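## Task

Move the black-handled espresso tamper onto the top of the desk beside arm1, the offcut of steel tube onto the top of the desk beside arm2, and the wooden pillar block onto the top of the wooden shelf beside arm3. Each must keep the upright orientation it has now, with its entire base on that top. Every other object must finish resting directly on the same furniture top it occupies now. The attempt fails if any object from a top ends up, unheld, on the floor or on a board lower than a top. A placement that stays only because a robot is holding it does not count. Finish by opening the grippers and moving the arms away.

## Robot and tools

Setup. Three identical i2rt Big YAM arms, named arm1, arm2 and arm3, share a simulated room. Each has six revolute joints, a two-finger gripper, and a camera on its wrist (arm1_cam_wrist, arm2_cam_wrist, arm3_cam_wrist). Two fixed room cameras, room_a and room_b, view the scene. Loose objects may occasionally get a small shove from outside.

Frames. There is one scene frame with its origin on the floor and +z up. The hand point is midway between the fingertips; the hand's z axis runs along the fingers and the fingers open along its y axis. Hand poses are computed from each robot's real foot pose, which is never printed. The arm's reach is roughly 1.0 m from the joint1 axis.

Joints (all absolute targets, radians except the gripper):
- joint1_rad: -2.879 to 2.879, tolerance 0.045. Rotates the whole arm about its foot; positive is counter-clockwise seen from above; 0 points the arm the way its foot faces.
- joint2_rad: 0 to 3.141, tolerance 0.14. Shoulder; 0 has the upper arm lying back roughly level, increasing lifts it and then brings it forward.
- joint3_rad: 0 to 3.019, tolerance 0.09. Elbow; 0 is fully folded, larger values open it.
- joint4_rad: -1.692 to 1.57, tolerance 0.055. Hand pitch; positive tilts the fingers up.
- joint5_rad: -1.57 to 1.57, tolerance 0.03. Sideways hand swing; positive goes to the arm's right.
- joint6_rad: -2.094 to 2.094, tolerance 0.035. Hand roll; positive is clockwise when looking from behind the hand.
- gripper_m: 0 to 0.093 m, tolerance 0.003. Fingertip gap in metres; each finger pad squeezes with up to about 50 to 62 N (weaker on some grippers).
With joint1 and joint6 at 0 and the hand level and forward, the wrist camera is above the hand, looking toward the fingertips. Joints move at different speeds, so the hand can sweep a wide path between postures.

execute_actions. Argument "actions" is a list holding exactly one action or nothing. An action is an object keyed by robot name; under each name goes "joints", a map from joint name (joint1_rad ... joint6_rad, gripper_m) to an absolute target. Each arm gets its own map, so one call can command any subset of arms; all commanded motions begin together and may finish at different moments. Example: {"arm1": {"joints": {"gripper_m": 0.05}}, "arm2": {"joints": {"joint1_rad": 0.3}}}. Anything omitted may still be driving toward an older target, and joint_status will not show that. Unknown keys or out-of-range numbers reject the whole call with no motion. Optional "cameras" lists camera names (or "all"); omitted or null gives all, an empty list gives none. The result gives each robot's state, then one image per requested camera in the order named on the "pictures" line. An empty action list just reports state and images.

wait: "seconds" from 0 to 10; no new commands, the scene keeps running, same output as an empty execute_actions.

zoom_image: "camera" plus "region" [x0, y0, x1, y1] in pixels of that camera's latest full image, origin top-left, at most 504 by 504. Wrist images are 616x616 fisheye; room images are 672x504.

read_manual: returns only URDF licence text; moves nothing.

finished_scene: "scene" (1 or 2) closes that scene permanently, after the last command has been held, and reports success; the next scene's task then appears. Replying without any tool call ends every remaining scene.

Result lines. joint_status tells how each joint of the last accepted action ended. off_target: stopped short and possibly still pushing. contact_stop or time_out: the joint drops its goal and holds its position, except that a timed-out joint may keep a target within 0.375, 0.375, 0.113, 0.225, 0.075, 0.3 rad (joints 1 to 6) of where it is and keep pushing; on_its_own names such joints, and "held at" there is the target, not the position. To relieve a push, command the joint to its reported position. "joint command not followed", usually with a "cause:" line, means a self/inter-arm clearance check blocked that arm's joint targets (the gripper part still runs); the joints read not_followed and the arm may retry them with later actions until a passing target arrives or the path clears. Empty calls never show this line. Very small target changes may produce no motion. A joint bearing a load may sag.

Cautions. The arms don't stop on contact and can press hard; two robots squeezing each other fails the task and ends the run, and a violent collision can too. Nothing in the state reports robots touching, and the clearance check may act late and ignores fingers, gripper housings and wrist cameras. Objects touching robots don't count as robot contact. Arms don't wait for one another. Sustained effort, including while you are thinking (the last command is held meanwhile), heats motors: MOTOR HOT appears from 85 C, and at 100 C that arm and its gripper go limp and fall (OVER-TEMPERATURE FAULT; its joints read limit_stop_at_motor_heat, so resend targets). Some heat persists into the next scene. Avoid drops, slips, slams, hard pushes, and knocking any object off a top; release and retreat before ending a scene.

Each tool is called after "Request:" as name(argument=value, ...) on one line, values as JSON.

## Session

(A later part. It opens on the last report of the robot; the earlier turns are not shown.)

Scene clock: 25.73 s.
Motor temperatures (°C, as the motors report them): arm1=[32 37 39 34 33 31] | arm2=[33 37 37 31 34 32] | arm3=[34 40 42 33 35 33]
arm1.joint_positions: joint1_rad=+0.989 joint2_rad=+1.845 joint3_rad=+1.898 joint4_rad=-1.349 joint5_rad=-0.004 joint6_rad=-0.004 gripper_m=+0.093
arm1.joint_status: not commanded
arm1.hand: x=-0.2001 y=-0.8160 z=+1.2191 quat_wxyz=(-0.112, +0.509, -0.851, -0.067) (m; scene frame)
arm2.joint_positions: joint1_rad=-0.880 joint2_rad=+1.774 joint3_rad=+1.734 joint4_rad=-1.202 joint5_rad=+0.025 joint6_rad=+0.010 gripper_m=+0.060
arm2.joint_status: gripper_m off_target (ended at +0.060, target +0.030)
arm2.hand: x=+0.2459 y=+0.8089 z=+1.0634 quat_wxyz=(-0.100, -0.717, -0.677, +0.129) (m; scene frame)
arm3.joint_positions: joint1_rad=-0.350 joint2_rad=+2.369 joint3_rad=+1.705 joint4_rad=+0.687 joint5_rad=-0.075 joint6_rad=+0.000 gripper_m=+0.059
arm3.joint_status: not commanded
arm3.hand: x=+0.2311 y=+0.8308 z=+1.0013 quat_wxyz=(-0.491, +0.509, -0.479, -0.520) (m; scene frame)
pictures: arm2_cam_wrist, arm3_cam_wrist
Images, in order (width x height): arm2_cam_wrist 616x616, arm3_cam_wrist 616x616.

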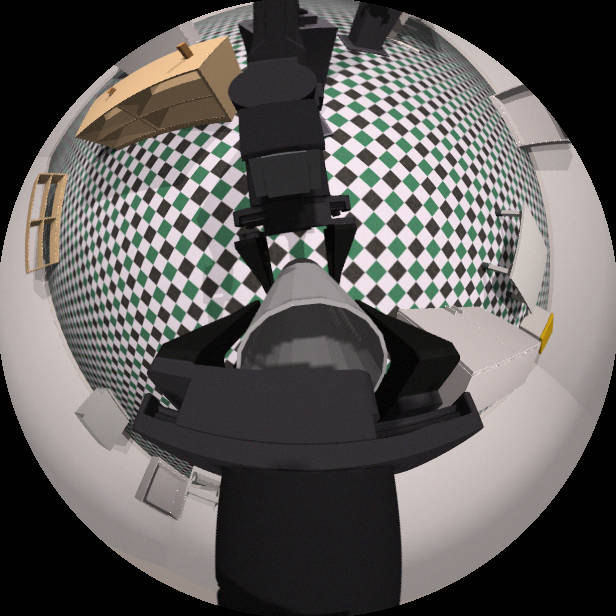

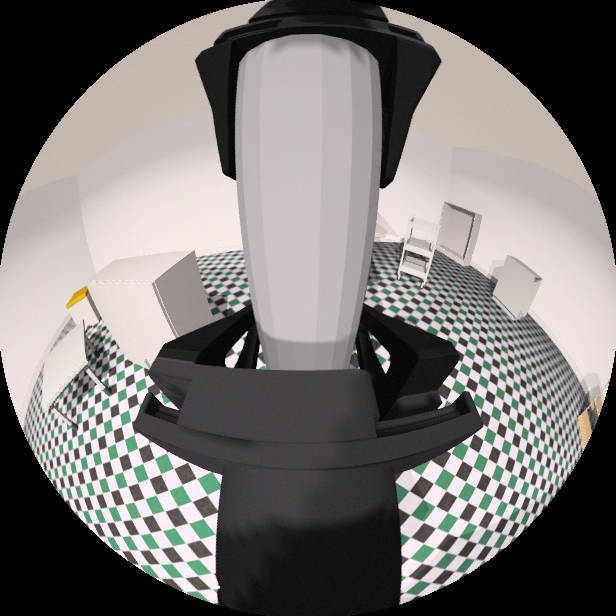

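Request:
execute_actions(actions=[{"arm3":{"joints":{"gripper_m":0.093}}}], cameras=[])

Request:
execute_actions(actions=[{"arm3":{"joints":{"joint2_rad":2.1,"joint3_rad":1.15,"joint4_rad":1.0,"joint5_rad":-0.045}}}], cameras=[])

Request:
execute_actions(actions=[{"arm2":{"joints":{"joint1_rad":1.85,"joint2_rad":1.74}}}], cameras=[])

Request:
execute_actions(actions=[{"arm2":{"joints":{"joint2_rad":1.91,"joint3_rad":1.63,"joint4_rad":-0.93}}}], cameras=["arm2_cam_wrist","room_a"])

Request:
zoom_image(camera="room_a", region=[572,310,672,410])

Scene clock: 26.83 s.
Motor temperatures (°C, as the motors report them): arm1=[32 38 39 34 33 31] | arm2=[33 37 37 31 34 32] | arm3=[34 40 42 33 35 33]
arm1.joint_positions: joint1_rad=+0.989 joint2_rad=+1.845 joint3_rad=+1.898 joint4_rad=-1.349 joint5_rad=-0.004 joint6_rad=-0.004 gripper_m=+0.093
arm1.joint_status: not commanded
arm1.hand: x=-0.2001 y=-0.8160 z=+1.2191 quat_wxyz=(-0.112, +0.509, -0.851, -0.067) (m; scene frame)
arm2.joint_positions: joint1_rad=-0.880 joint2_rad=+1.798 joint3_rad=+1.718 joint4_rad=-1.202 joint5_rad=+0.026 joint6_rad=+0.010 gripper_m=+0.060
arm2.joint_status: not commanded
arm2.hand: x=+0.2456 y=+0.8108 z=+1.0416 quat_wxyz=(-0.086, -0.719, -0.680, +0.115) (m; scene frame)
arm3.joint_positions: joint1_rad=-0.350 joint2_rad=+2.366 joint3_rad=+1.705 joint4_rad=+0.715 joint5_rad=-0.075 joint6_rad=+0.000 gripper_m=+0.093
arm3.joint_status: all done
arm3.hand: x=+0.2311 y=+0.8306 z=+1.0099 quat_wxyz=(-0.499, +0.502, -0.471, -0.527) (m; scene frame)
pictures: none
No camera images: the call's "cameras" was empty. Leave "cameras" out to get every camera's image.

Scene clock: 28.30 s.
Motor temperatures (°C, as the motors report them): arm1=[32 38 40 34 33 31] | arm2=[33 37 37 31 34 32] | arm3=[34 40 42 33 35 33]
arm1.joint_positions: joint1_rad=+0.989 joint2_rad=+1.845 joint3_rad=+1.898 joint4_rad=-1.349 joint5_rad=-0.004 joint6_rad=-0.004 gripper_m=+0.093
arm1.joint_status: not commanded
arm1.hand: x=-0.2001 y=-0.8160 z=+1.2191 quat_wxyz=(-0.112, +0.509, -0.851, -0.067) (m; scene frame)
arm2.joint_positions: joint1_rad=-0.880 joint2_rad=+1.798 joint3_rad=+1.718 joint4_rad=-1.202 joint5_rad=+0.026 joint6_rad=+0.010 gripper_m=+0.060
arm2.joint_status: not commanded
arm2.hand: x=+0.2456 y=+0.8108 z=+1.0416 quat_wxyz=(-0.086, -0.719, -0.680, +0.115) (m; scene frame)
arm3.joint_positions: joint1_rad=-0.350 joint2_rad=+2.086 joint3_rad=+1.152 joint4_rad=+0.997 joint5_rad=-0.050 joint6_rad=+0.000 gripper_m=+0.093
arm3.joint_status: all done
arm3.hand: x=+0.2331 y=+0.6841 z=+1.0198 quat_wxyz=(-0.508, +0.493, -0.475, -0.523) (m; scene frame)
pictures: none
No camera images: the call's "cameras" was empty. Leave "cameras" out to get every camera's image.

Scene clock: 30.97 s.
Motor temperatures (°C, as the motors report them): arm1=[32 38 40 34 33 31] | arm2=[34 37 37 31 34 32] | arm3=[34 40 42 33 35 33]
arm1.joint_positions: joint1_rad=+0.989 joint2_rad=+1.845 joint3_rad=+1.898 joint4_rad=-1.349 joint5_rad=-0.004 joint6_rad=-0.004 gripper_m=+0.093
arm1.joint_status: not commanded
arm1.hand: x=-0.2001 y=-0.8160 z=+1.2191 quat_wxyz=(-0.112, +0.509, -0.851, -0.067) (m; scene frame)
arm2.joint_positions: joint1_rad=+1.854 joint2_rad=+1.776 joint3_rad=+1.718 joint4_rad=-1.187 joint5_rad=+0.028 joint6_rad=+0.010 gripper_m=+0.060
arm2.joint_status: all done
arm2.hand: x=+0.5567 y=+1.9944 z=+1.0571 quat_wxyz=(-0.141, +0.516, -0.841, -0.079) (m; scene frame)
arm3.joint_positions: joint1_rad=-0.350 joint2_rad=+2.086 joint3_rad=+1.152 joint4_rad=+0.997 joint5_rad=-0.050 joint6_rad=+0.000 gripper_m=+0.093
arm3.joint_status: not commanded
arm3.hand: x=+0.2331 y=+0.6841 z=+1.0198 quat_wxyz=(-0.508, +0.493, -0.475, -0.523) (m; scene frame)
pictures: none
No camera images: the call's "cameras" was empty. Leave "cameras" out to get every camera's image.

Scene clock: 32.17 s.
Motor temperatures (°C, as the motors report them): arm1=[32 38 40 34 33 31] | arm2=[34 38 37 31 34 32] | arm3=[34 40 42 33 35 33]
arm1.joint_positions: joint1_rad=+0.989 joint2_rad=+1.845 joint3_rad=+1.898 joint4_rad=-1.349 joint5_rad=-0.004 joint6_rad=-0.004 gripper_m=+0.093
arm1.joint_status: not commanded
arm1.hand: x=-0.2001 y=-0.8160 z=+1.2191 quat_wxyz=(-0.112, +0.509, -0.851, -0.067) (m; scene frame)
arm2.joint_positions: joint1_rad=+1.854 joint2_rad=+1.944 joint3_rad=+1.617 joint4_rad=-0.948 joint5_rad=+0.027 joint6_rad=+0.010 gripper_m=+0.060
arm2.joint_status: all done
arm2.hand: x=+0.5682 y=+2.0228 z=+0.9246 quat_wxyz=(-0.128, +0.518, -0.843, -0.071) (m; scene frame)
arm3.joint_positions: joint1_rad=-0.350 joint2_rad=+2.086 joint3_rad=+1.152 joint4_rad=+0.997 joint5_rad=-0.050 joint6_rad=+0.000 gripper_m=+0.093
arm3.joint_status: not commanded
arm3.hand: x=+0.2331 y=+0.6841 z=+1.0198 quat_wxyz=(-0.508, +0.493, -0.475, -0.523) (m; scene frame)
pictures: arm2_cam_wrist, room_a
Images, in order (width x height): arm2_cam_wrist 616x616, room_a 672x504.

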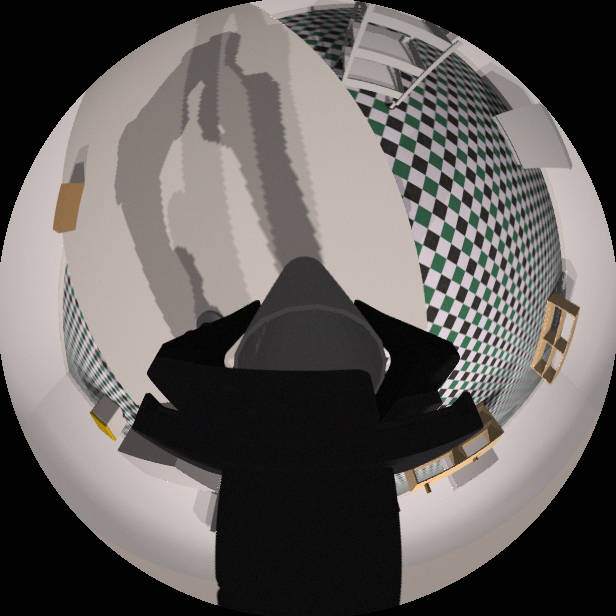

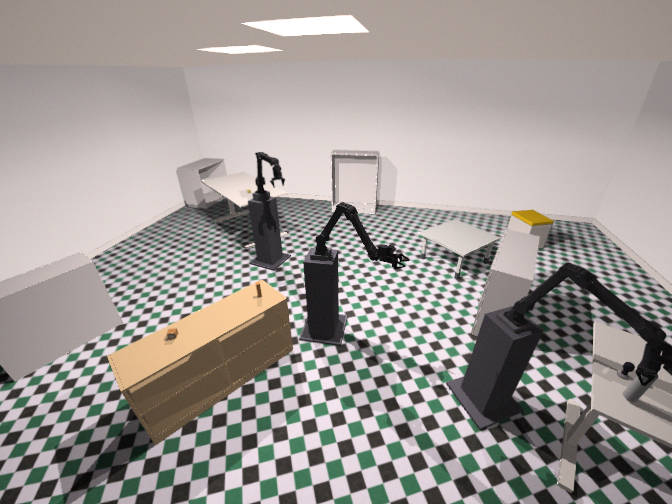

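Region (572, 310, 672, 410) of room_a's 672x504 image, scaled by 5.040, with more detail than that image has.

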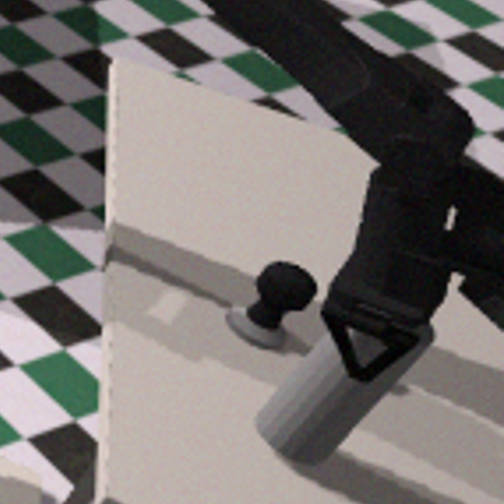

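Request:
execute_actions(actions=[{"arm2":{"joints":{"joint2_rad":1.96,"joint4_rad":-0.87}}}], cameras=[])

Request:
execute_actions(actions=[{"arm2":{"joints":{"joint2_rad":2.0,"joint4_rad":-0.845}}}], cameras=["room_a"])

Request:
zoom_image(camera="room_a", region=[572,330,672,430])

Scene clock: 33.13 s.
Motor temperatures (°C, as the motors report them): arm1=[32 38 40 34 33 31] | arm2=[34 38 37 31 34 32] | arm3=[34 40 42 33 35 33]
arm1.joint_positions: joint1_rad=+0.989 joint2_rad=+1.845 joint3_rad=+1.898 joint4_rad=-1.349 joint5_rad=-0.004 joint6_rad=-0.004 gripper_m=+0.093
arm1.joint_status: not commanded
arm1.hand: x=-0.2001 y=-0.8160 z=+1.2191 quat_wxyz=(-0.112, +0.509, -0.851, -0.067) (m; scene frame)
arm2.joint_positions: joint1_rad=+1.854 joint2_rad=+1.974 joint3_rad=+1.617 joint4_rad=-0.888 joint5_rad=+0.027 joint6_rad=+0.010 gripper_m=+0.060
arm2.joint_status: all done
arm2.hand: x=+0.5738 y=+2.0346 z=+0.9101 quat_wxyz=(-0.141, +0.517, -0.841, -0.079) (m; scene frame)
arm3.joint_positions: joint1_rad=-0.350 joint2_rad=+2.086 joint3_rad=+1.152 joint4_rad=+0.997 joint5_rad=-0.050 joint6_rad=+0.000 gripper_m=+0.093
arm3.joint_status: not commanded
arm3.hand: x=+0.2331 y=+0.6841 z=+1.0198 quat_wxyz=(-0.508, +0.493, -0.475, -0.523) (m; scene frame)
pictures: none
No camera images: the call's "cameras" was empty. Leave "cameras" out to get every camera's image.

Scene clock: 33.67 s.
Motor temperatures (°C, as the motors report them): arm1=[32 38 40 34 33 31] | arm2=[34 38 37 31 34 32] | arm3=[34 40 42 33 35 33]
arm1.joint_positions: joint1_rad=+0.989 joint2_rad=+1.845 joint3_rad=+1.898 joint4_rad=-1.349 joint5_rad=-0.004 joint6_rad=-0.004 gripper_m=+0.093
arm1.joint_status: not commanded
arm1.hand: x=-0.2001 y=-0.8160 z=+1.2191 quat_wxyz=(-0.112, +0.509, -0.851, -0.067) (m; scene frame)
arm2.joint_positions: joint1_rad=+1.854 joint2_rad=+1.978 joint3_rad=+1.617 joint4_rad=-0.867 joint5_rad=+0.028 joint6_rad=+0.010 gripper_m=+0.060
arm2.joint_status: all done
arm2.hand: x=+0.5759 y=+2.0387 z=+0.9090 quat_wxyz=(-0.148, +0.516, -0.840, -0.083) (m; scene frame)
arm3.joint_positions: joint1_rad=-0.350 joint2_rad=+2.086 joint3_rad=+1.152 joint4_rad=+0.997 joint5_rad=-0.050 joint6_rad=+0.000 gripper_m=+0.093
arm3.joint_status: not commanded
arm3.hand: x=+0.2331 y=+0.6841 z=+1.0198 quat_wxyz=(-0.508, +0.493, -0.475, -0.523) (m; scene frame)
pictures: room_a
Images, in order (width x height): room_a 672x504.

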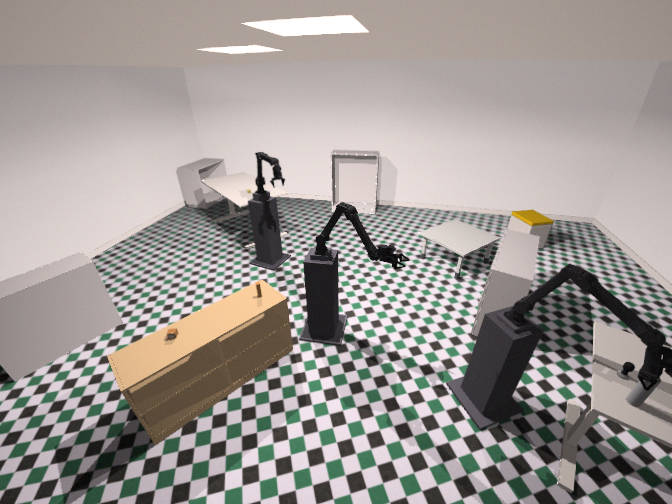

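Region (572, 330, 672, 430) of room_a's 672x504 image, scaled by 5.040, with more detail than that image has.

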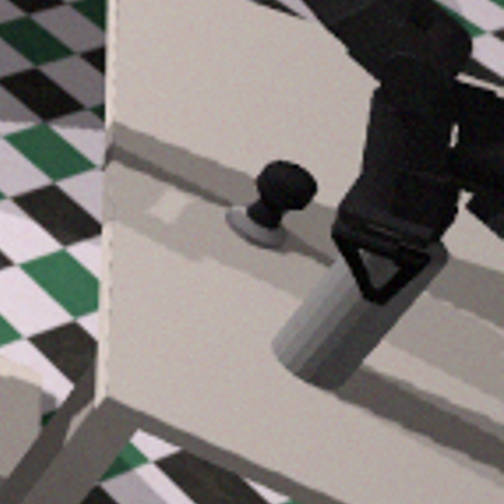

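Request:
execute_actions(actions=[{"arm2":{"joints":{"joint2_rad":1.975,"joint4_rad":-0.88,"gripper_m":0.093}}}], cameras=[])

Request:
execute_actions(actions=[{"arm2":{"joints":{"joint2_rad":1.8,"joint3_rad":1.7,"joint4_rad":-1.15,"joint5_rad":0}}}], cameras=[])

Request:
execute_actions(actions=[{"arm2":{"joints":{"joint1_rad":2.1,"joint2_rad":1.74,"joint3_rad":1.42,"joint4_rad":-0.95}}}], cameras=[])

Request:
execute_actions(actions=[{"arm2":{"joints":{"joint2_rad":1.89,"joint3_rad":1.275,"joint4_rad":-0.655}}}], cameras=["arm2_cam_wrist","room_a"])

Scene clock: 34.60 s.
Motor temperatures (°C, as the motors report them): arm1=[32 38 40 34 33 31] | arm2=[34 38 37 31 34 32] | arm3=[34 40 42 33 35 33]
arm1.joint_positions: joint1_rad=+0.989 joint2_rad=+1.845 joint3_rad=+1.898 joint4_rad=-1.349 joint5_rad=-0.004 joint6_rad=-0.004 gripper_m=+0.093
arm1.joint_status: not commanded
arm1.hand: x=-0.2001 y=-0.8160 z=+1.2191 quat_wxyz=(-0.112, +0.509, -0.851, -0.067) (m; scene frame)
arm2.joint_positions: joint1_rad=+1.854 joint2_rad=+1.978 joint3_rad=+1.617 joint4_rad=-0.870 joint5_rad=+0.028 joint6_rad=+0.010 gripper_m=+0.093
arm2.joint_status: all done
arm2.hand: x=+0.5756 y=+2.0379 z=+0.9087 quat_wxyz=(-0.146, +0.516, -0.840, -0.083) (m; scene frame)
arm3.joint_positions: joint1_rad=-0.350 joint2_rad=+2.086 joint3_rad=+1.152 joint4_rad=+0.997 joint5_rad=-0.050 joint6_rad=+0.000 gripper_m=+0.093
arm3.joint_status: not commanded
arm3.hand: x=+0.2331 y=+0.6841 z=+1.0198 quat_wxyz=(-0.508, +0.493, -0.475, -0.523) (m; scene frame)
pictures: none
No camera images: the call's "cameras" was empty. Leave "cameras" out to get every camera's image.

Scene clock: 35.90 s.
Motor temperatures (°C, as the motors report them): arm1=[32 38 41 34 33 31] | arm2=[34 38 37 31 34 32] | arm3=[34 40 41 33 35 33]
arm1.joint_positions: joint1_rad=+0.989 joint2_rad=+1.845 joint3_rad=+1.898 joint4_rad=-1.349 joint5_rad=-0.004 joint6_rad=-0.004 gripper_m=+0.093
arm1.joint_status: not commanded
arm1.hand: x=-0.2001 y=-0.8160 z=+1.2191 quat_wxyz=(-0.112, +0.509, -0.851, -0.067) (m; scene frame)
arm2.joint_positions: joint1_rad=+1.854 joint2_rad=+1.790 joint3_rad=+1.671 joint4_rad=-1.141 joint5_rad=+0.003 joint6_rad=+0.010 gripper_m=+0.093
arm2.joint_status: all done
arm2.hand: x=+0.5520 y=+1.9961 z=+1.0309 quat_wxyz=(-0.128, +0.519, -0.841, -0.086) (m; scene frame)
arm3.joint_positions: joint1_rad=-0.350 joint2_rad=+2.086 joint3_rad=+1.152 joint4_rad=+0.997 joint5_rad=-0.050 joint6_rad=+0.000 gripper_m=+0.093
arm3.joint_status: not commanded
arm3.hand: x=+0.2331 y=+0.6841 z=+1.0198 quat_wxyz=(-0.508, +0.493, -0.475, -0.523) (m; scene frame)
pictures: none
No camera images: the call's "cameras" was empty. Leave "cameras" out to get every camera's image.

Scene clock: 37.17 s.
Motor temperatures (°C, as the motors report them): arm1=[32 38 41 34 33 31] | arm2=[34 38 37 31 34 32] | arm3=[34 40 41 33 35 33]
arm1.joint_positions: joint1_rad=+0.989 joint2_rad=+1.845 joint3_rad=+1.898 joint4_rad=-1.349 joint5_rad=-0.004 joint6_rad=-0.004 gripper_m=+0.093
arm1.joint_status: not commanded
arm1.hand: x=-0.2001 y=-0.8160 z=+1.2191 quat_wxyz=(-0.112, +0.509, -0.851, -0.067) (m; scene frame)
arm2.joint_positions: joint1_rad=+2.098 joint2_rad=+1.739 joint3_rad=+1.424 joint4_rad=-0.962 joint5_rad=-0.002 joint6_rad=+0.010 gripper_m=+0.093
arm2.joint_status: all done
arm2.hand: x=+0.3988 y=+2.0084 z=+0.9651 quat_wxyz=(-0.110, +0.619, -0.772, -0.098) (m; scene frame)
arm3.joint_positions: joint1_rad=-0.350 joint2_rad=+2.086 joint3_rad=+1.152 joint4_rad=+0.997 joint5_rad=-0.050 joint6_rad=+0.000 gripper_m=+0.093
arm3.joint_status: not commanded
arm3.hand: x=+0.2331 y=+0.6841 z=+1.0198 quat_wxyz=(-0.508, +0.493, -0.475, -0.523) (m; scene frame)
pictures: none
No camera images: the call's "cameras" was empty. Leave "cameras" out to get every camera's image.

Scene clock: 38.37 s.
Motor temperatures (°C, as the motors report them): arm1=[32 38 41 34 33 31] | arm2=[34 38 37 31 34 32] | arm3=[34 40 41 33 35 33]
arm1.joint_positions: joint1_rad=+0.989 joint2_rad=+1.845 joint3_rad=+1.898 joint4_rad=-1.349 joint5_rad=-0.004 joint6_rad=-0.004 gripper_m=+0.093
arm1.joint_status: not commanded
arm1.hand: x=-0.2001 y=-0.8160 z=+1.2191 quat_wxyz=(-0.112, +0.509, -0.851, -0.067) (m; scene frame)
arm2.joint_positions: joint1_rad=+2.098 joint2_rad=+1.887 joint3_rad=+1.269 joint4_rad=-0.666 joint5_rad=-0.002 joint6_rad=+0.010 gripper_m=+0.093
arm2.joint_status: all done
arm2.hand: x=+0.3971 y=+2.0071 z=+0.8384 quat_wxyz=(-0.107, +0.619, -0.772, -0.096) (m; scene frame)
arm3.joint_positions: joint1_rad=-0.350 joint2_rad=+2.086 joint3_rad=+1.152 joint4_rad=+0.997 joint5_rad=-0.050 joint6_rad=+0.000 gripper_m=+0.093
arm3.joint_status: not commanded
arm3.hand: x=+0.2331 y=+0.6841 z=+1.0198 quat_wxyz=(-0.508, +0.493, -0.475, -0.523) (m; scene frame)
pictures: arm2_cam_wrist, room_a
Images, in order (width x height): arm2_cam_wrist 616x616, room_a 672x504.

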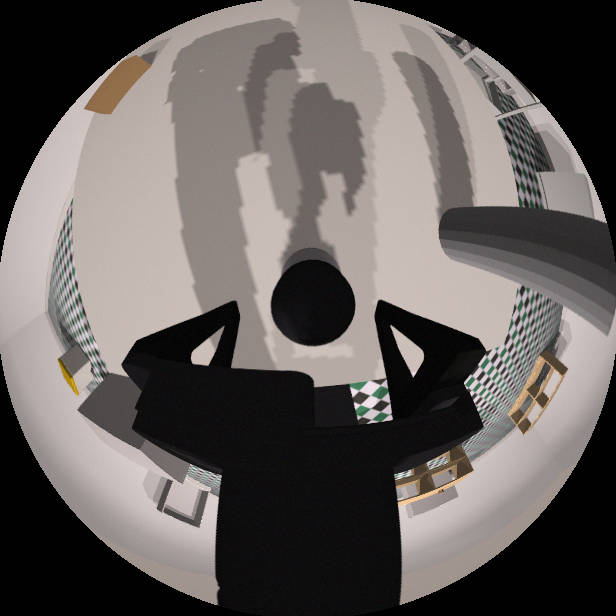

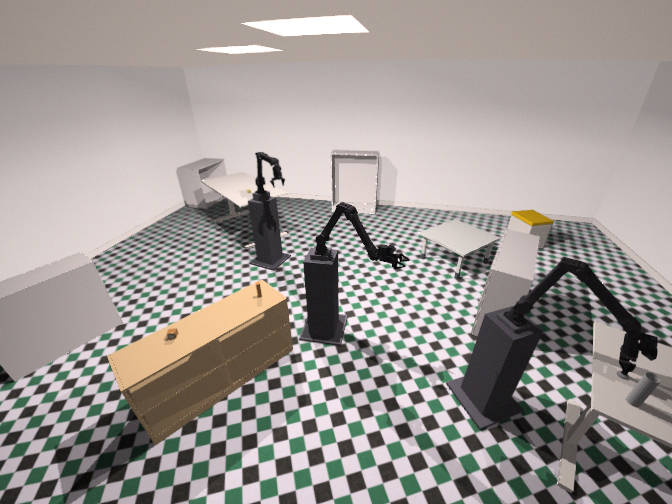

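Request:
execute_actions(actions=[{"arm2":{"joints":{"joint2_rad":1.925,"joint4_rad":-0.615}}}], cameras=[])

Request:
execute_actions(actions=[{"arm2":{"joints":{"gripper_m":0.02}}}], cameras=["arm2_cam_wrist"])

Request:
execute_actions(actions=[{"arm2":{"joints":{"joint2_rad":1.8,"joint3_rad":1.81,"joint4_rad":-1.24}}}], cameras=[])

Request:
execute_actions(actions=[{"arm2":{"joints":{"joint1_rad":-0.874}}}], cameras=[])

Request:
execute_actions(actions=[{"arm3":{"joints":{"joint2_rad":2.345,"joint3_rad":1.72,"joint4_rad":0.7}}}], cameras=["arm2_cam_wrist","arm3_cam_wrist"])

Scene clock: 39.23 s.
Motor temperatures (°C, as the motors report them): arm1=[32 38 41 34 33 31] | arm2=[34 38 37 31 34 32] | arm3=[34 40 41 33 35 33]
arm1.joint_positions: joint1_rad=+0.989 joint2_rad=+1.845 joint3_rad=+1.898 joint4_rad=-1.349 joint5_rad=-0.004 joint6_rad=-0.004 gripper_m=+0.093
arm1.joint_status: not commanded
arm1.hand: x=-0.2001 y=-0.8160 z=+1.2191 quat_wxyz=(-0.112, +0.509, -0.851, -0.067) (m; scene frame)
arm2.joint_positions: joint1_rad=+2.098 joint2_rad=+1.910 joint3_rad=+1.269 joint4_rad=-0.628 joint5_rad=-0.002 joint6_rad=+0.010 gripper_m=+0.093
arm2.joint_status: all done
arm2.hand: x=+0.3983 y=+2.0131 z=+0.8278 quat_wxyz=(-0.113, +0.618, -0.771, -0.100) (m; scene frame)
arm3.joint_positions: joint1_rad=-0.350 joint2_rad=+2.086 joint3_rad=+1.152 joint4_rad=+0.997 joint5_rad=-0.050 joint6_rad=+0.000 gripper_m=+0.093
arm3.joint_status: not commanded
arm3.hand: x=+0.2331 y=+0.6841 z=+1.0198 quat_wxyz=(-0.508, +0.493, -0.475, -0.523) (m; scene frame)
pictures: none
No camera images: the call's "cameras" was empty. Leave "cameras" out to get every camera's image.

Scene clock: 39.90 s.
Motor temperatures (°C, as the motors report them): arm1=[32 38 41 34 33 31] | arm2=[34 38 37 31 34 32] | arm3=[34 40 41 33 35 33]
arm1.joint_positions: joint1_rad=+0.989 joint2_rad=+1.845 joint3_rad=+1.898 joint4_rad=-1.349 joint5_rad=-0.004 joint6_rad=-0.004 gripper_m=+0.093
arm1.joint_status: not commanded
arm1.hand: x=-0.2001 y=-0.8160 z=+1.2191 quat_wxyz=(-0.112, +0.509, -0.851, -0.067) (m; scene frame)
arm2.joint_positions: joint1_rad=+2.098 joint2_rad=+1.910 joint3_rad=+1.269 joint4_rad=-0.627 joint5_rad=+0.000 joint6_rad=+0.010 gripper_m=+0.045
arm2.joint_status: gripper_m off_target (ended at +0.045, target +0.020)
arm2.hand: x=+0.3985 y=+2.0131 z=+0.8278 quat_wxyz=(-0.113, +0.618, -0.771, -0.100) (m; scene frame)
arm3.joint_positions: joint1_rad=-0.350 joint2_rad=+2.086 joint3_rad=+1.152 joint4_rad=+0.997 joint5_rad=-0.050 joint6_rad=+0.000 gripper_m=+0.093
arm3.joint_status: not commanded
arm3.hand: x=+0.2331 y=+0.6841 z=+1.0198 quat_wxyz=(-0.508, +0.493, -0.475, -0.523) (m; scene frame)
pictures: arm2_cam_wrist
Images, in order (width x height): arm2_cam_wrist 616x616.

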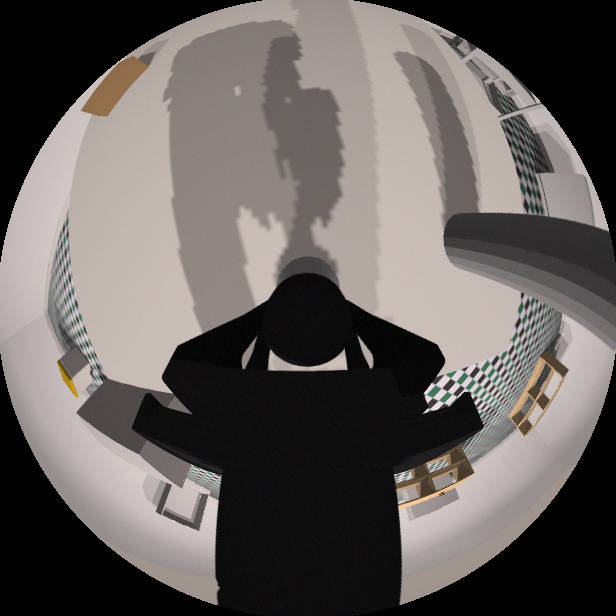

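Scene clock: 41.40 s.
Motor temperatures (°C, as the motors report them): arm1=[32 38 41 34 33 31] | arm2=[34 38 37 31 34 32] | arm3=[34 40 41 33 35 33]
arm1.joint_positions: joint1_rad=+0.989 joint2_rad=+1.845 joint3_rad=+1.898 joint4_rad=-1.349 joint5_rad=-0.004 joint6_rad=-0.004 gripper_m=+0.093
arm1.joint_status: not commanded
arm1.hand: x=-0.2001 y=-0.8160 z=+1.2191 quat_wxyz=(-0.112, +0.509, -0.851, -0.067) (m; scene frame)
arm2.joint_positions: joint1_rad=+2.098 joint2_rad=+1.809 joint3_rad=+1.763 joint4_rad=-1.236 joint5_rad=+0.000 joint6_rad=+0.010 gripper_m=+0.045
arm2.joint_status: all done
arm2.hand: x=+0.4087 y=+2.0492 z=+1.0552 quat_wxyz=(-0.108, +0.619, -0.772, -0.096) (m; scene frame)
arm3.joint_positions: joint1_rad=-0.350 joint2_rad=+2.086 joint3_rad=+1.152 joint4_rad=+0.997 joint5_rad=-0.050 joint6_rad=+0.000 gripper_m=+0.093
arm3.joint_status: not commanded
arm3.hand: x=+0.2331 y=+0.6841 z=+1.0198 quat_wxyz=(-0.508, +0.493, -0.475, -0.523) (m; scene frame)
pictures: none
No camera images: the call's "cameras" was empty. Leave "cameras" out to get every camera's image.

Scene clock: 44.17 s.
Motor temperatures (°C, as the motors report them): arm1=[32 38 41 34 33 31] | arm2=[34 38 38 31 34 32] | arm3=[34 40 41 33 35 33]
arm1.joint_positions: joint1_rad=+0.989 joint2_rad=+1.845 joint3_rad=+1.898 joint4_rad=-1.349 joint5_rad=-0.004 joint6_rad=-0.004 gripper_m=+0.093
arm1.joint_status: not commanded
arm1.hand: x=-0.2001 y=-0.8160 z=+1.2191 quat_wxyz=(-0.112, +0.509, -0.851, -0.067) (m; scene frame)
arm2.joint_positions: joint1_rad=-0.879 joint2_rad=+1.827 joint3_rad=+1.763 joint4_rad=-1.236 joint5_rad=+0.002 joint6_rad=+0.010 gripper_m=+0.045
arm2.joint_status: all done
arm2.hand: x=+0.2501 y=+0.8044 z=+1.0414 quat_wxyz=(-0.088, -0.719, -0.682, +0.100) (m; scene frame)
arm3.joint_positions: joint1_rad=-0.350 joint2_rad=+2.086 joint3_rad=+1.152 joint4_rad=+0.997 joint5_rad=-0.050 joint6_rad=+0.000 gripper_m=+0.093
arm3.joint_status: not commanded
arm3.hand: x=+0.2331 y=+0.6841 z=+1.0198 quat_wxyz=(-0.508, +0.493, -0.475, -0.523) (m; scene frame)
pictures: none
No camera images: the call's "cameras" was empty. Leave "cameras" out to get every camera's image.

Scene clock: 45.87 s.
Motor temperatures (°C, as the motors report them): arm1=[32 38 41 34 33 31] | arm2=[34 38 38 31 34 32] | arm3=[34 40 42 33 35 33]
arm1.joint_positions: joint1_rad=+0.989 joint2_rad=+1.845 joint3_rad=+1.898 joint4_rad=-1.349 joint5_rad=-0.004 joint6_rad=-0.004 gripper_m=+0.093
arm1.joint_status: not commanded
arm1.hand: x=-0.2001 y=-0.8160 z=+1.2191 quat_wxyz=(-0.112, +0.509, -0.851, -0.067) (m; scene frame)
arm2.joint_positions: joint1_rad=-0.879 joint2_rad=+1.827 joint3_rad=+1.763 joint4_rad=-1.236 joint5_rad=+0.002 joint6_rad=+0.010 gripper_m=+0.045
arm2.joint_status: not commanded
arm2.hand: x=+0.2501 y=+0.8044 z=+1.0414 quat_wxyz=(-0.088, -0.719, -0.682, +0.100) (m; scene frame)
arm3.joint_positions: joint1_rad=-0.350 joint2_rad=+2.337 joint3_rad=+1.686 joint4_rad=+0.704 joint5_rad=-0.050 joint6_rad=+0.000 gripper_m=+0.093
arm3.joint_status: all done
arm3.hand: x=+0.2354 y=+0.8266 z=+1.0224 quat_wxyz=(-0.505, +0.495, -0.478, -0.521) (m; scene frame)
pictures: arm2_cam_wrist, arm3_cam_wrist
Images, in order (width x height): arm2_cam_wrist 616x616, arm3_cam_wrist 616x616.

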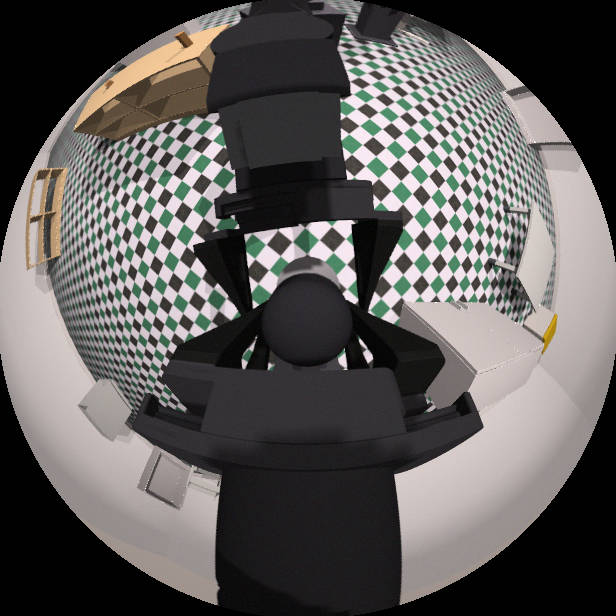

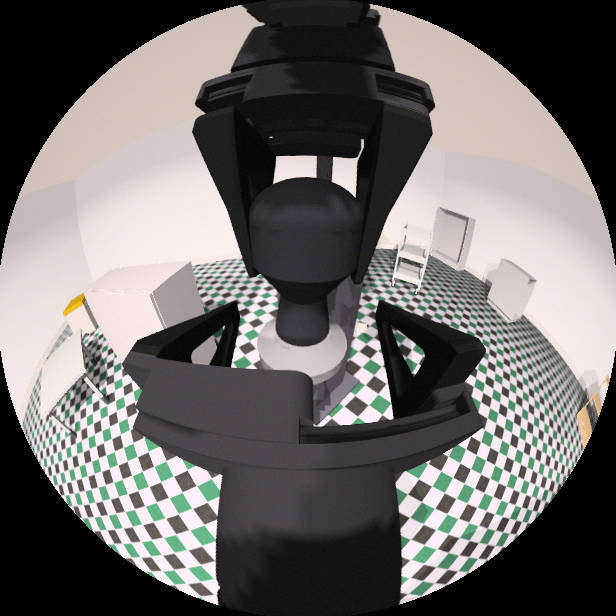

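Request:
execute_actions(actions=[{"arm2":{"joints":{"joint3_rad":1.845}},"arm3":{"joints":{"joint5_rad":-0.075}}}], cameras=["arm3_cam_wrist"])

Request:
execute_actions(actions=[{"arm3":{"joints":{"gripper_m":0.02}},"arm1":{"joints":{"joint2_rad":1.85,"joint3_rad":1.73,"joint4_rad":-1.144}}}], cameras=["arm3_cam_wrist"])

Scene clock: 46.67 s.
Motor temperatures (°C, as the motors report them): arm1=[32 38 41 34 33 31] | arm2=[34 38 38 31 34 32] | arm3=[34 40 42 33 35 33]
arm1.joint_positions: joint1_rad=+0.989 joint2_rad=+1.845 joint3_rad=+1.898 joint4_rad=-1.349 joint5_rad=-0.004 joint6_rad=-0.004 gripper_m=+0.093
arm1.joint_status: not commanded
arm1.hand: x=-0.2001 y=-0.8160 z=+1.2191 quat_wxyz=(-0.112, +0.509, -0.851, -0.067) (m; scene frame)
arm2.joint_positions: joint1_rad=-0.879 joint2_rad=+1.827 joint3_rad=+1.770 joint4_rad=-1.236 joint5_rad=+0.002 joint6_rad=+0.010 gripper_m=+0.045
arm2.joint_status: all done
arm2.hand: x=+0.2500 y=+0.8025 z=+1.0447 quat_wxyz=(-0.091, -0.719, -0.682, +0.102) (m; scene frame)
arm3.joint_positions: joint1_rad=-0.350 joint2_rad=+2.337 joint3_rad=+1.686 joint4_rad=+0.704 joint5_rad=-0.070 joint6_rad=+0.000 gripper_m=+0.093
arm3.joint_status: all done
arm3.hand: x=+0.2319 y=+0.8264 z=+1.0224 quat_wxyz=(-0.500, +0.500, -0.472, -0.526) (m; scene frame)
pictures: arm3_cam_wrist
Images, in order (width x height): arm3_cam_wrist 616x616.

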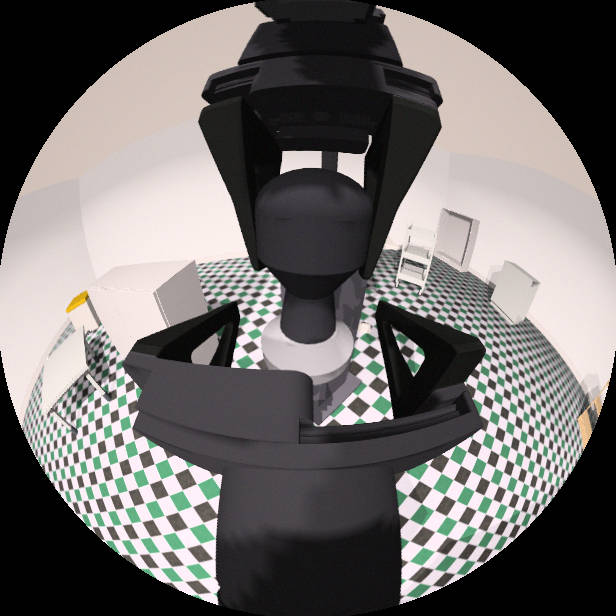

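Scene clock: 47.70 s.
Motor temperatures (°C, as the motors report them): arm1=[32 38 41 34 33 31] | arm2=[34 38 39 31 34 32] | arm3=[34 40 42 33 35 33]
arm1.joint_positions: joint1_rad=+0.989 joint2_rad=+1.860 joint3_rad=+1.729 joint4_rad=-1.159 joint5_rad=-0.004 joint6_rad=-0.004 gripper_m=+0.093
arm1.joint_status: all done
arm1.hand: x=-0.1986 y=-0.8138 z=+1.1465 quat_wxyz=(-0.115, +0.509, -0.850, -0.068) (m; scene frame)
arm2.joint_positions: joint1_rad=-0.879 joint2_rad=+1.827 joint3_rad=+1.770 joint4_rad=-1.236 joint5_rad=+0.001 joint6_rad=+0.010 gripper_m=+0.045
arm2.joint_status: not commanded
arm2.hand: x=+0.2501 y=+0.8025 z=+1.0447 quat_wxyz=(-0.091, -0.718, -0.682, +0.102) (m; scene frame)
arm3.joint_positions: joint1_rad=-0.350 joint2_rad=+2.337 joint3_rad=+1.686 joint4_rad=+0.704 joint5_rad=-0.072 joint6_rad=+0.000 gripper_m=+0.050
arm3.joint_status: gripper_m off_target (ended at +0.050, target +0.020)
arm3.hand: x=+0.2317 y=+0.8264 z=+1.0224 quat_wxyz=(-0.500, +0.501, -0.472, -0.526) (m; scene frame)
pictures: arm3_cam_wrist
Images, in order (width x height): arm3_cam_wrist 616x616.

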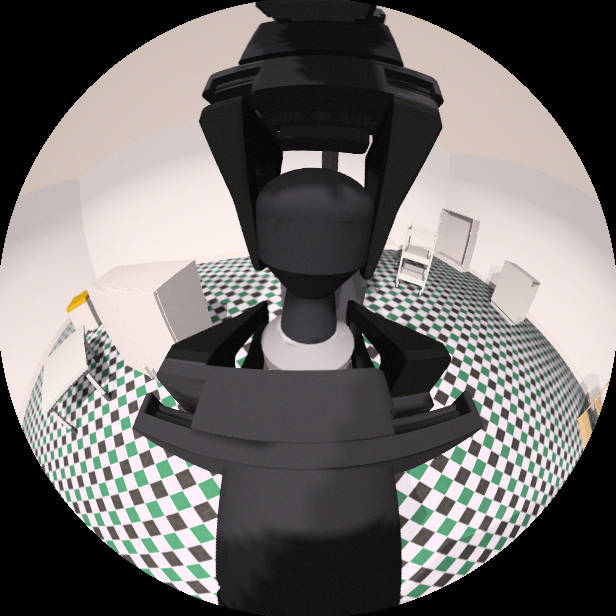

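Request:
execute_actions(actions=[{"arm2":{"joints":{"gripper_m":0.09}}}], cameras=[])

Request:
execute_actions(actions=[{"arm2":{"joints":{"joint2_rad":1.55,"joint4_rad":-1.45}}}], cameras=[])

Request:
execute_actions(actions=[{"arm3":{"joints":{"joint1_rad":2.305}},"arm2":{"joints":{"joint2_rad":0.9,"joint3_rad":1.2}}}], cameras=["arm1_cam_wrist"])

Request:
execute_actions(actions=[{"arm1":{"joints":{"joint2_rad":1.9,"joint3_rad":1.545,"joint4_rad":-0.89}}}], cameras=["arm3_cam_wrist","arm1_cam_wrist"])

Scene clock: 50.40 s.
Motor temperatures (°C, as the motors report them): arm1=[32 38 40 34 33 31] | arm2=[34 38 39 31 34 32] | arm3=[34 41 43 33 35 33]
arm1.joint_positions: joint1_rad=+0.989 joint2_rad=+1.860 joint3_rad=+1.729 joint4_rad=-1.159 joint5_rad=-0.004 joint6_rad=-0.004 gripper_m=+0.093
arm1.joint_status: not commanded
arm1.hand: x=-0.1986 y=-0.8138 z=+1.1465 quat_wxyz=(-0.115, +0.509, -0.850, -0.068) (m; scene frame)
arm2.joint_positions: joint1_rad=-0.879 joint2_rad=+1.796 joint3_rad=+1.794 joint4_rad=-1.236 joint5_rad=+0.001 joint6_rad=+0.010 gripper_m=+0.090
arm2.joint_status: all done
arm2.hand: x=+0.2503 y=+0.7998 z=+1.0745 quat_wxyz=(-0.110, -0.715, -0.679, +0.122) (m; scene frame)
arm3.joint_positions: joint1_rad=-0.350 joint2_rad=+2.338 joint3_rad=+1.686 joint4_rad=+0.695 joint5_rad=-0.072 joint6_rad=+0.000 gripper_m=+0.050
arm3.joint_status: not commanded
arm3.hand: x=+0.2317 y=+0.8265 z=+1.0191 quat_wxyz=(-0.497, +0.503, -0.475, -0.524) (m; scene frame)
pictures: none
No camera images: the call's "cameras" was empty. Leave "cameras" out to get every camera's image.

Scene clock: 51.83 s.
Motor temperatures (°C, as the motors report them): arm1=[32 38 40 34 33 31] | arm2=[34 38 39 31 34 32] | arm3=[34 41 43 33 35 33]
arm1.joint_positions: joint1_rad=+0.989 joint2_rad=+1.860 joint3_rad=+1.729 joint4_rad=-1.159 joint5_rad=-0.004 joint6_rad=-0.004 gripper_m=+0.093
arm1.joint_status: not commanded
arm1.hand: x=-0.1986 y=-0.8138 z=+1.1465 quat_wxyz=(-0.115, +0.509, -0.850, -0.068) (m; scene frame)
arm2.joint_positions: joint1_rad=-0.879 joint2_rad=+1.550 joint3_rad=+1.824 joint4_rad=-1.441 joint5_rad=+0.001 joint6_rad=+0.010 gripper_m=+0.090
arm2.joint_status: all done
arm2.hand: x=+0.2556 y=+0.8880 z=+1.2116 quat_wxyz=(-0.134, -0.711, -0.675, +0.147) (m; scene frame)
arm3.joint_positions: joint1_rad=-0.350 joint2_rad=+2.338 joint3_rad=+1.686 joint4_rad=+0.695 joint5_rad=-0.072 joint6_rad=+0.000 gripper_m=+0.050
arm3.joint_status: not commanded
arm3.hand: x=+0.2317 y=+0.8265 z=+1.0191 quat_wxyz=(-0.497, +0.503, -0.475, -0.524) (m; scene frame)
pictures: none
No camera images: the call's "cameras" was empty. Leave "cameras" out to get every camera's image.

Scene clock: 54.67 s.
Motor temperatures (°C, as the motors report them): arm1=[32 38 40 34 33 31] | arm2=[34 38 39 31 34 32] | arm3=[34 41 44 33 35 33]
arm1.joint_positions: joint1_rad=+0.989 joint2_rad=+1.860 joint3_rad=+1.729 joint4_rad=-1.159 joint5_rad=-0.004 joint6_rad=-0.004 gripper_m=+0.093
arm1.joint_status: not commanded
arm1.hand: x=-0.1986 y=-0.8138 z=+1.1465 quat_wxyz=(-0.115, +0.509, -0.850, -0.068) (m; scene frame)
arm2.joint_positions: joint1_rad=-0.879 joint2_rad=+0.897 joint3_rad=+1.211 joint4_rad=-1.446 joint5_rad=+0.001 joint6_rad=+0.010 gripper_m=+0.090
arm2.joint_status: all done
arm2.hand: x=+0.2658 y=+1.1277 z=+1.1889 quat_wxyz=(-0.146, -0.708, -0.672, +0.159) (m; scene frame)
arm3.joint_positions: joint1_rad=+2.296 joint2_rad=+2.338 joint3_rad=+1.686 joint4_rad=+0.692 joint5_rad=-0.077 joint6_rad=+0.000 gripper_m=+0.050
arm3.joint_status: all done
arm3.hand: x=-0.1920 y=-0.8317 z=+1.0182 quat_wxyz=(+0.387, +0.583, +0.374, -0.609) (m; scene frame)
pictures: arm1_cam_wrist
Images, in order (width x height): arm1_cam_wrist 616x616.

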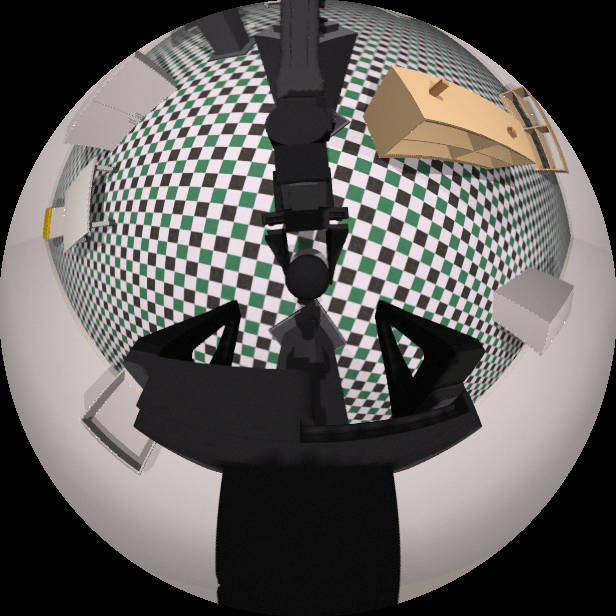

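Scene clock: 55.73 s.
Motor temperatures (°C, as the motors report them): arm1=[32 38 39 34 33 31] | arm2=[34 38 39 31 34 32] | arm3=[34 41 44 33 35 33]
arm1.joint_positions: joint1_rad=+0.989 joint2_rad=+1.916 joint3_rad=+1.541 joint4_rad=-0.905 joint5_rad=-0.004 joint6_rad=-0.004 gripper_m=+0.093
arm1.joint_status: all done
arm1.hand: x=-0.1997 y=-0.8166 z=+1.0473 quat_wxyz=(-0.119, +0.509, -0.850, -0.071) (m; scene frame)
arm2.joint_positions: joint1_rad=-0.879 joint2_rad=+0.897 joint3_rad=+1.211 joint4_rad=-1.446 joint5_rad=+0.001 joint6_rad=+0.010 gripper_m=+0.090
arm2.joint_status: not commanded
arm2.hand: x=+0.2658 y=+1.1277 z=+1.1889 quat_wxyz=(-0.146, -0.708, -0.672, +0.159) (m; scene frame)
arm3.joint_positions: joint1_rad=+2.296 joint2_rad=+2.338 joint3_rad=+1.686 joint4_rad=+0.692 joint5_rad=-0.077 joint6_rad=+0.000 gripper_m=+0.050
arm3.joint_status: not commanded
arm3.hand: x=-0.1920 y=-0.8317 z=+1.0182 quat_wxyz=(+0.387, +0.583, +0.374, -0.609) (m; scene frame)
pictures: arm1_cam_wrist, arm3_cam_wrist
Images, in order (width x height): arm1_cam_wrist 616x616, arm3_cam_wrist 616x616.

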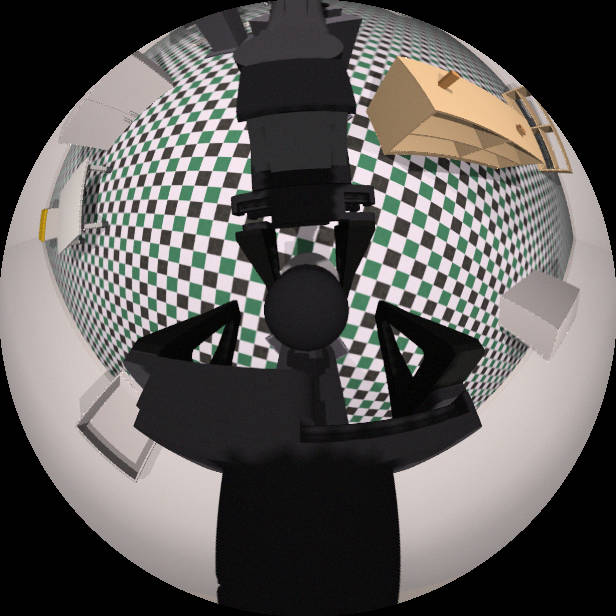

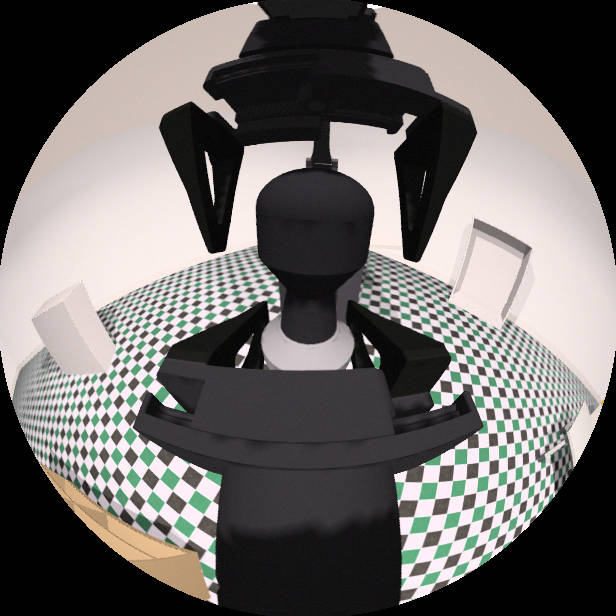

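Request:
execute_actions(actions=[{"arm1":{"joints":{"joint2_rad":1.93,"joint4_rad":-0.865}}}], cameras=[])

Request:
execute_actions(actions=[{"arm1":{"joints":{"gripper_m":0.02}}}], cameras=["arm3_cam_wrist","arm1_cam_wrist"])

Scene clock: 56.43 s.
Motor temperatures (°C, as the motors report them): arm1=[32 38 39 34 33 31] | arm2=[34 38 38 31 34 32] | arm3=[34 41 44 33 35 33]
arm1.joint_positions: joint1_rad=+0.989 joint2_rad=+1.919 joint3_rad=+1.541 joint4_rad=-0.881 joint5_rad=-0.004 joint6_rad=-0.004 gripper_m=+0.093
arm1.joint_status: all done
arm1.hand: x=-0.1971 y=-0.8118 z=+1.0471 quat_wxyz=(-0.128, +0.508, -0.848, -0.076) (m; scene frame)
arm2.joint_positions: joint1_rad=-0.879 joint2_rad=+0.897 joint3_rad=+1.211 joint4_rad=-1.446 joint5_rad=+0.001 joint6_rad=+0.010 gripper_m=+0.090
arm2.joint_status: not commanded
arm2.hand: x=+0.2658 y=+1.1277 z=+1.1889 quat_wxyz=(-0.146, -0.708, -0.672, +0.159) (m; scene frame)
arm3.joint_positions: joint1_rad=+2.296 joint2_rad=+2.338 joint3_rad=+1.686 joint4_rad=+0.692 joint5_rad=-0.077 joint6_rad=+0.000 gripper_m=+0.050
arm3.joint_status: not commanded
arm3.hand: x=-0.1920 y=-0.8317 z=+1.0182 quat_wxyz=(+0.387, +0.583, +0.374, -0.609) (m; scene frame)
pictures: none
No camera images: the call's "cameras" was empty. Leave "cameras" out to get every camera's image.

Scene clock: 57.10 s.
Motor temperatures (°C, as the motors report them): arm1=[32 38 39 34 33 31] | arm2=[34 37 38 31 34 32] | arm3=[34 41 44 33 35 33]
arm1.joint_positions: joint1_rad=+0.989 joint2_rad=+1.919 joint3_rad=+1.541 joint4_rad=-0.881 joint5_rad=-0.003 joint6_rad=-0.005 gripper_m=+0.045
arm1.joint_status: gripper_m off_target (ended at +0.045, target +0.020)
arm1.hand: x=-0.1969 y=-0.8118 z=+1.0469 quat_wxyz=(-0.128, +0.508, -0.848, -0.076) (m; scene frame)
arm2.joint_positions: joint1_rad=-0.879 joint2_rad=+0.897 joint3_rad=+1.211 joint4_rad=-1.446 joint5_rad=+0.001 joint6_rad=+0.010 gripper_m=+0.090
arm2.joint_status: not commanded
arm2.hand: x=+0.2658 y=+1.1277 z=+1.1889 quat_wxyz=(-0.146, -0.708, -0.672, +0.159) (m; scene frame)
arm3.joint_positions: joint1_rad=+2.297 joint2_rad=+2.338 joint3_rad=+1.686 joint4_rad=+0.692 joint5_rad=-0.077 joint6_rad=-0.002 gripper_m=+0.050
arm3.joint_status: not commanded
arm3.hand: x=-0.1915 y=-0.8320 z=+1.0180 quat_wxyz=(+0.386, +0.583, +0.374, -0.609) (m; scene frame)
pictures: arm1_cam_wrist, arm3_cam_wrist
Images, in order (width x height): arm1_cam_wrist 616x616, arm3_cam_wrist 616x616.

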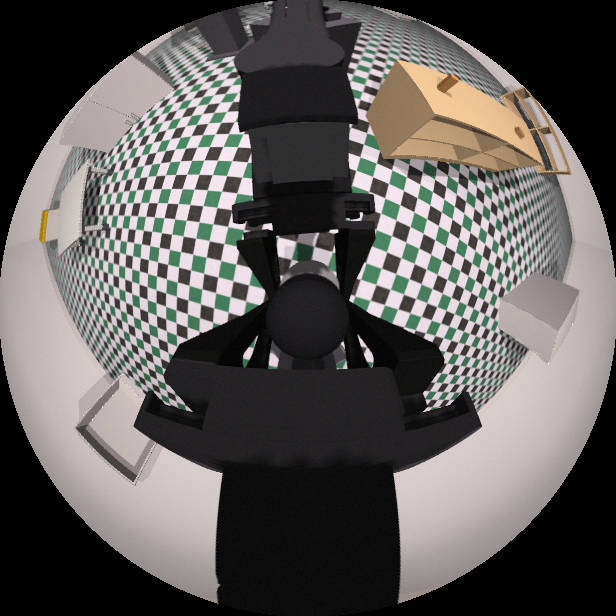

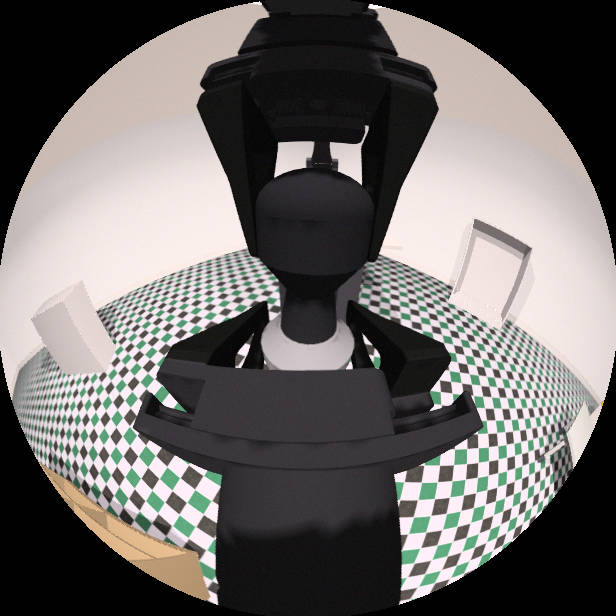

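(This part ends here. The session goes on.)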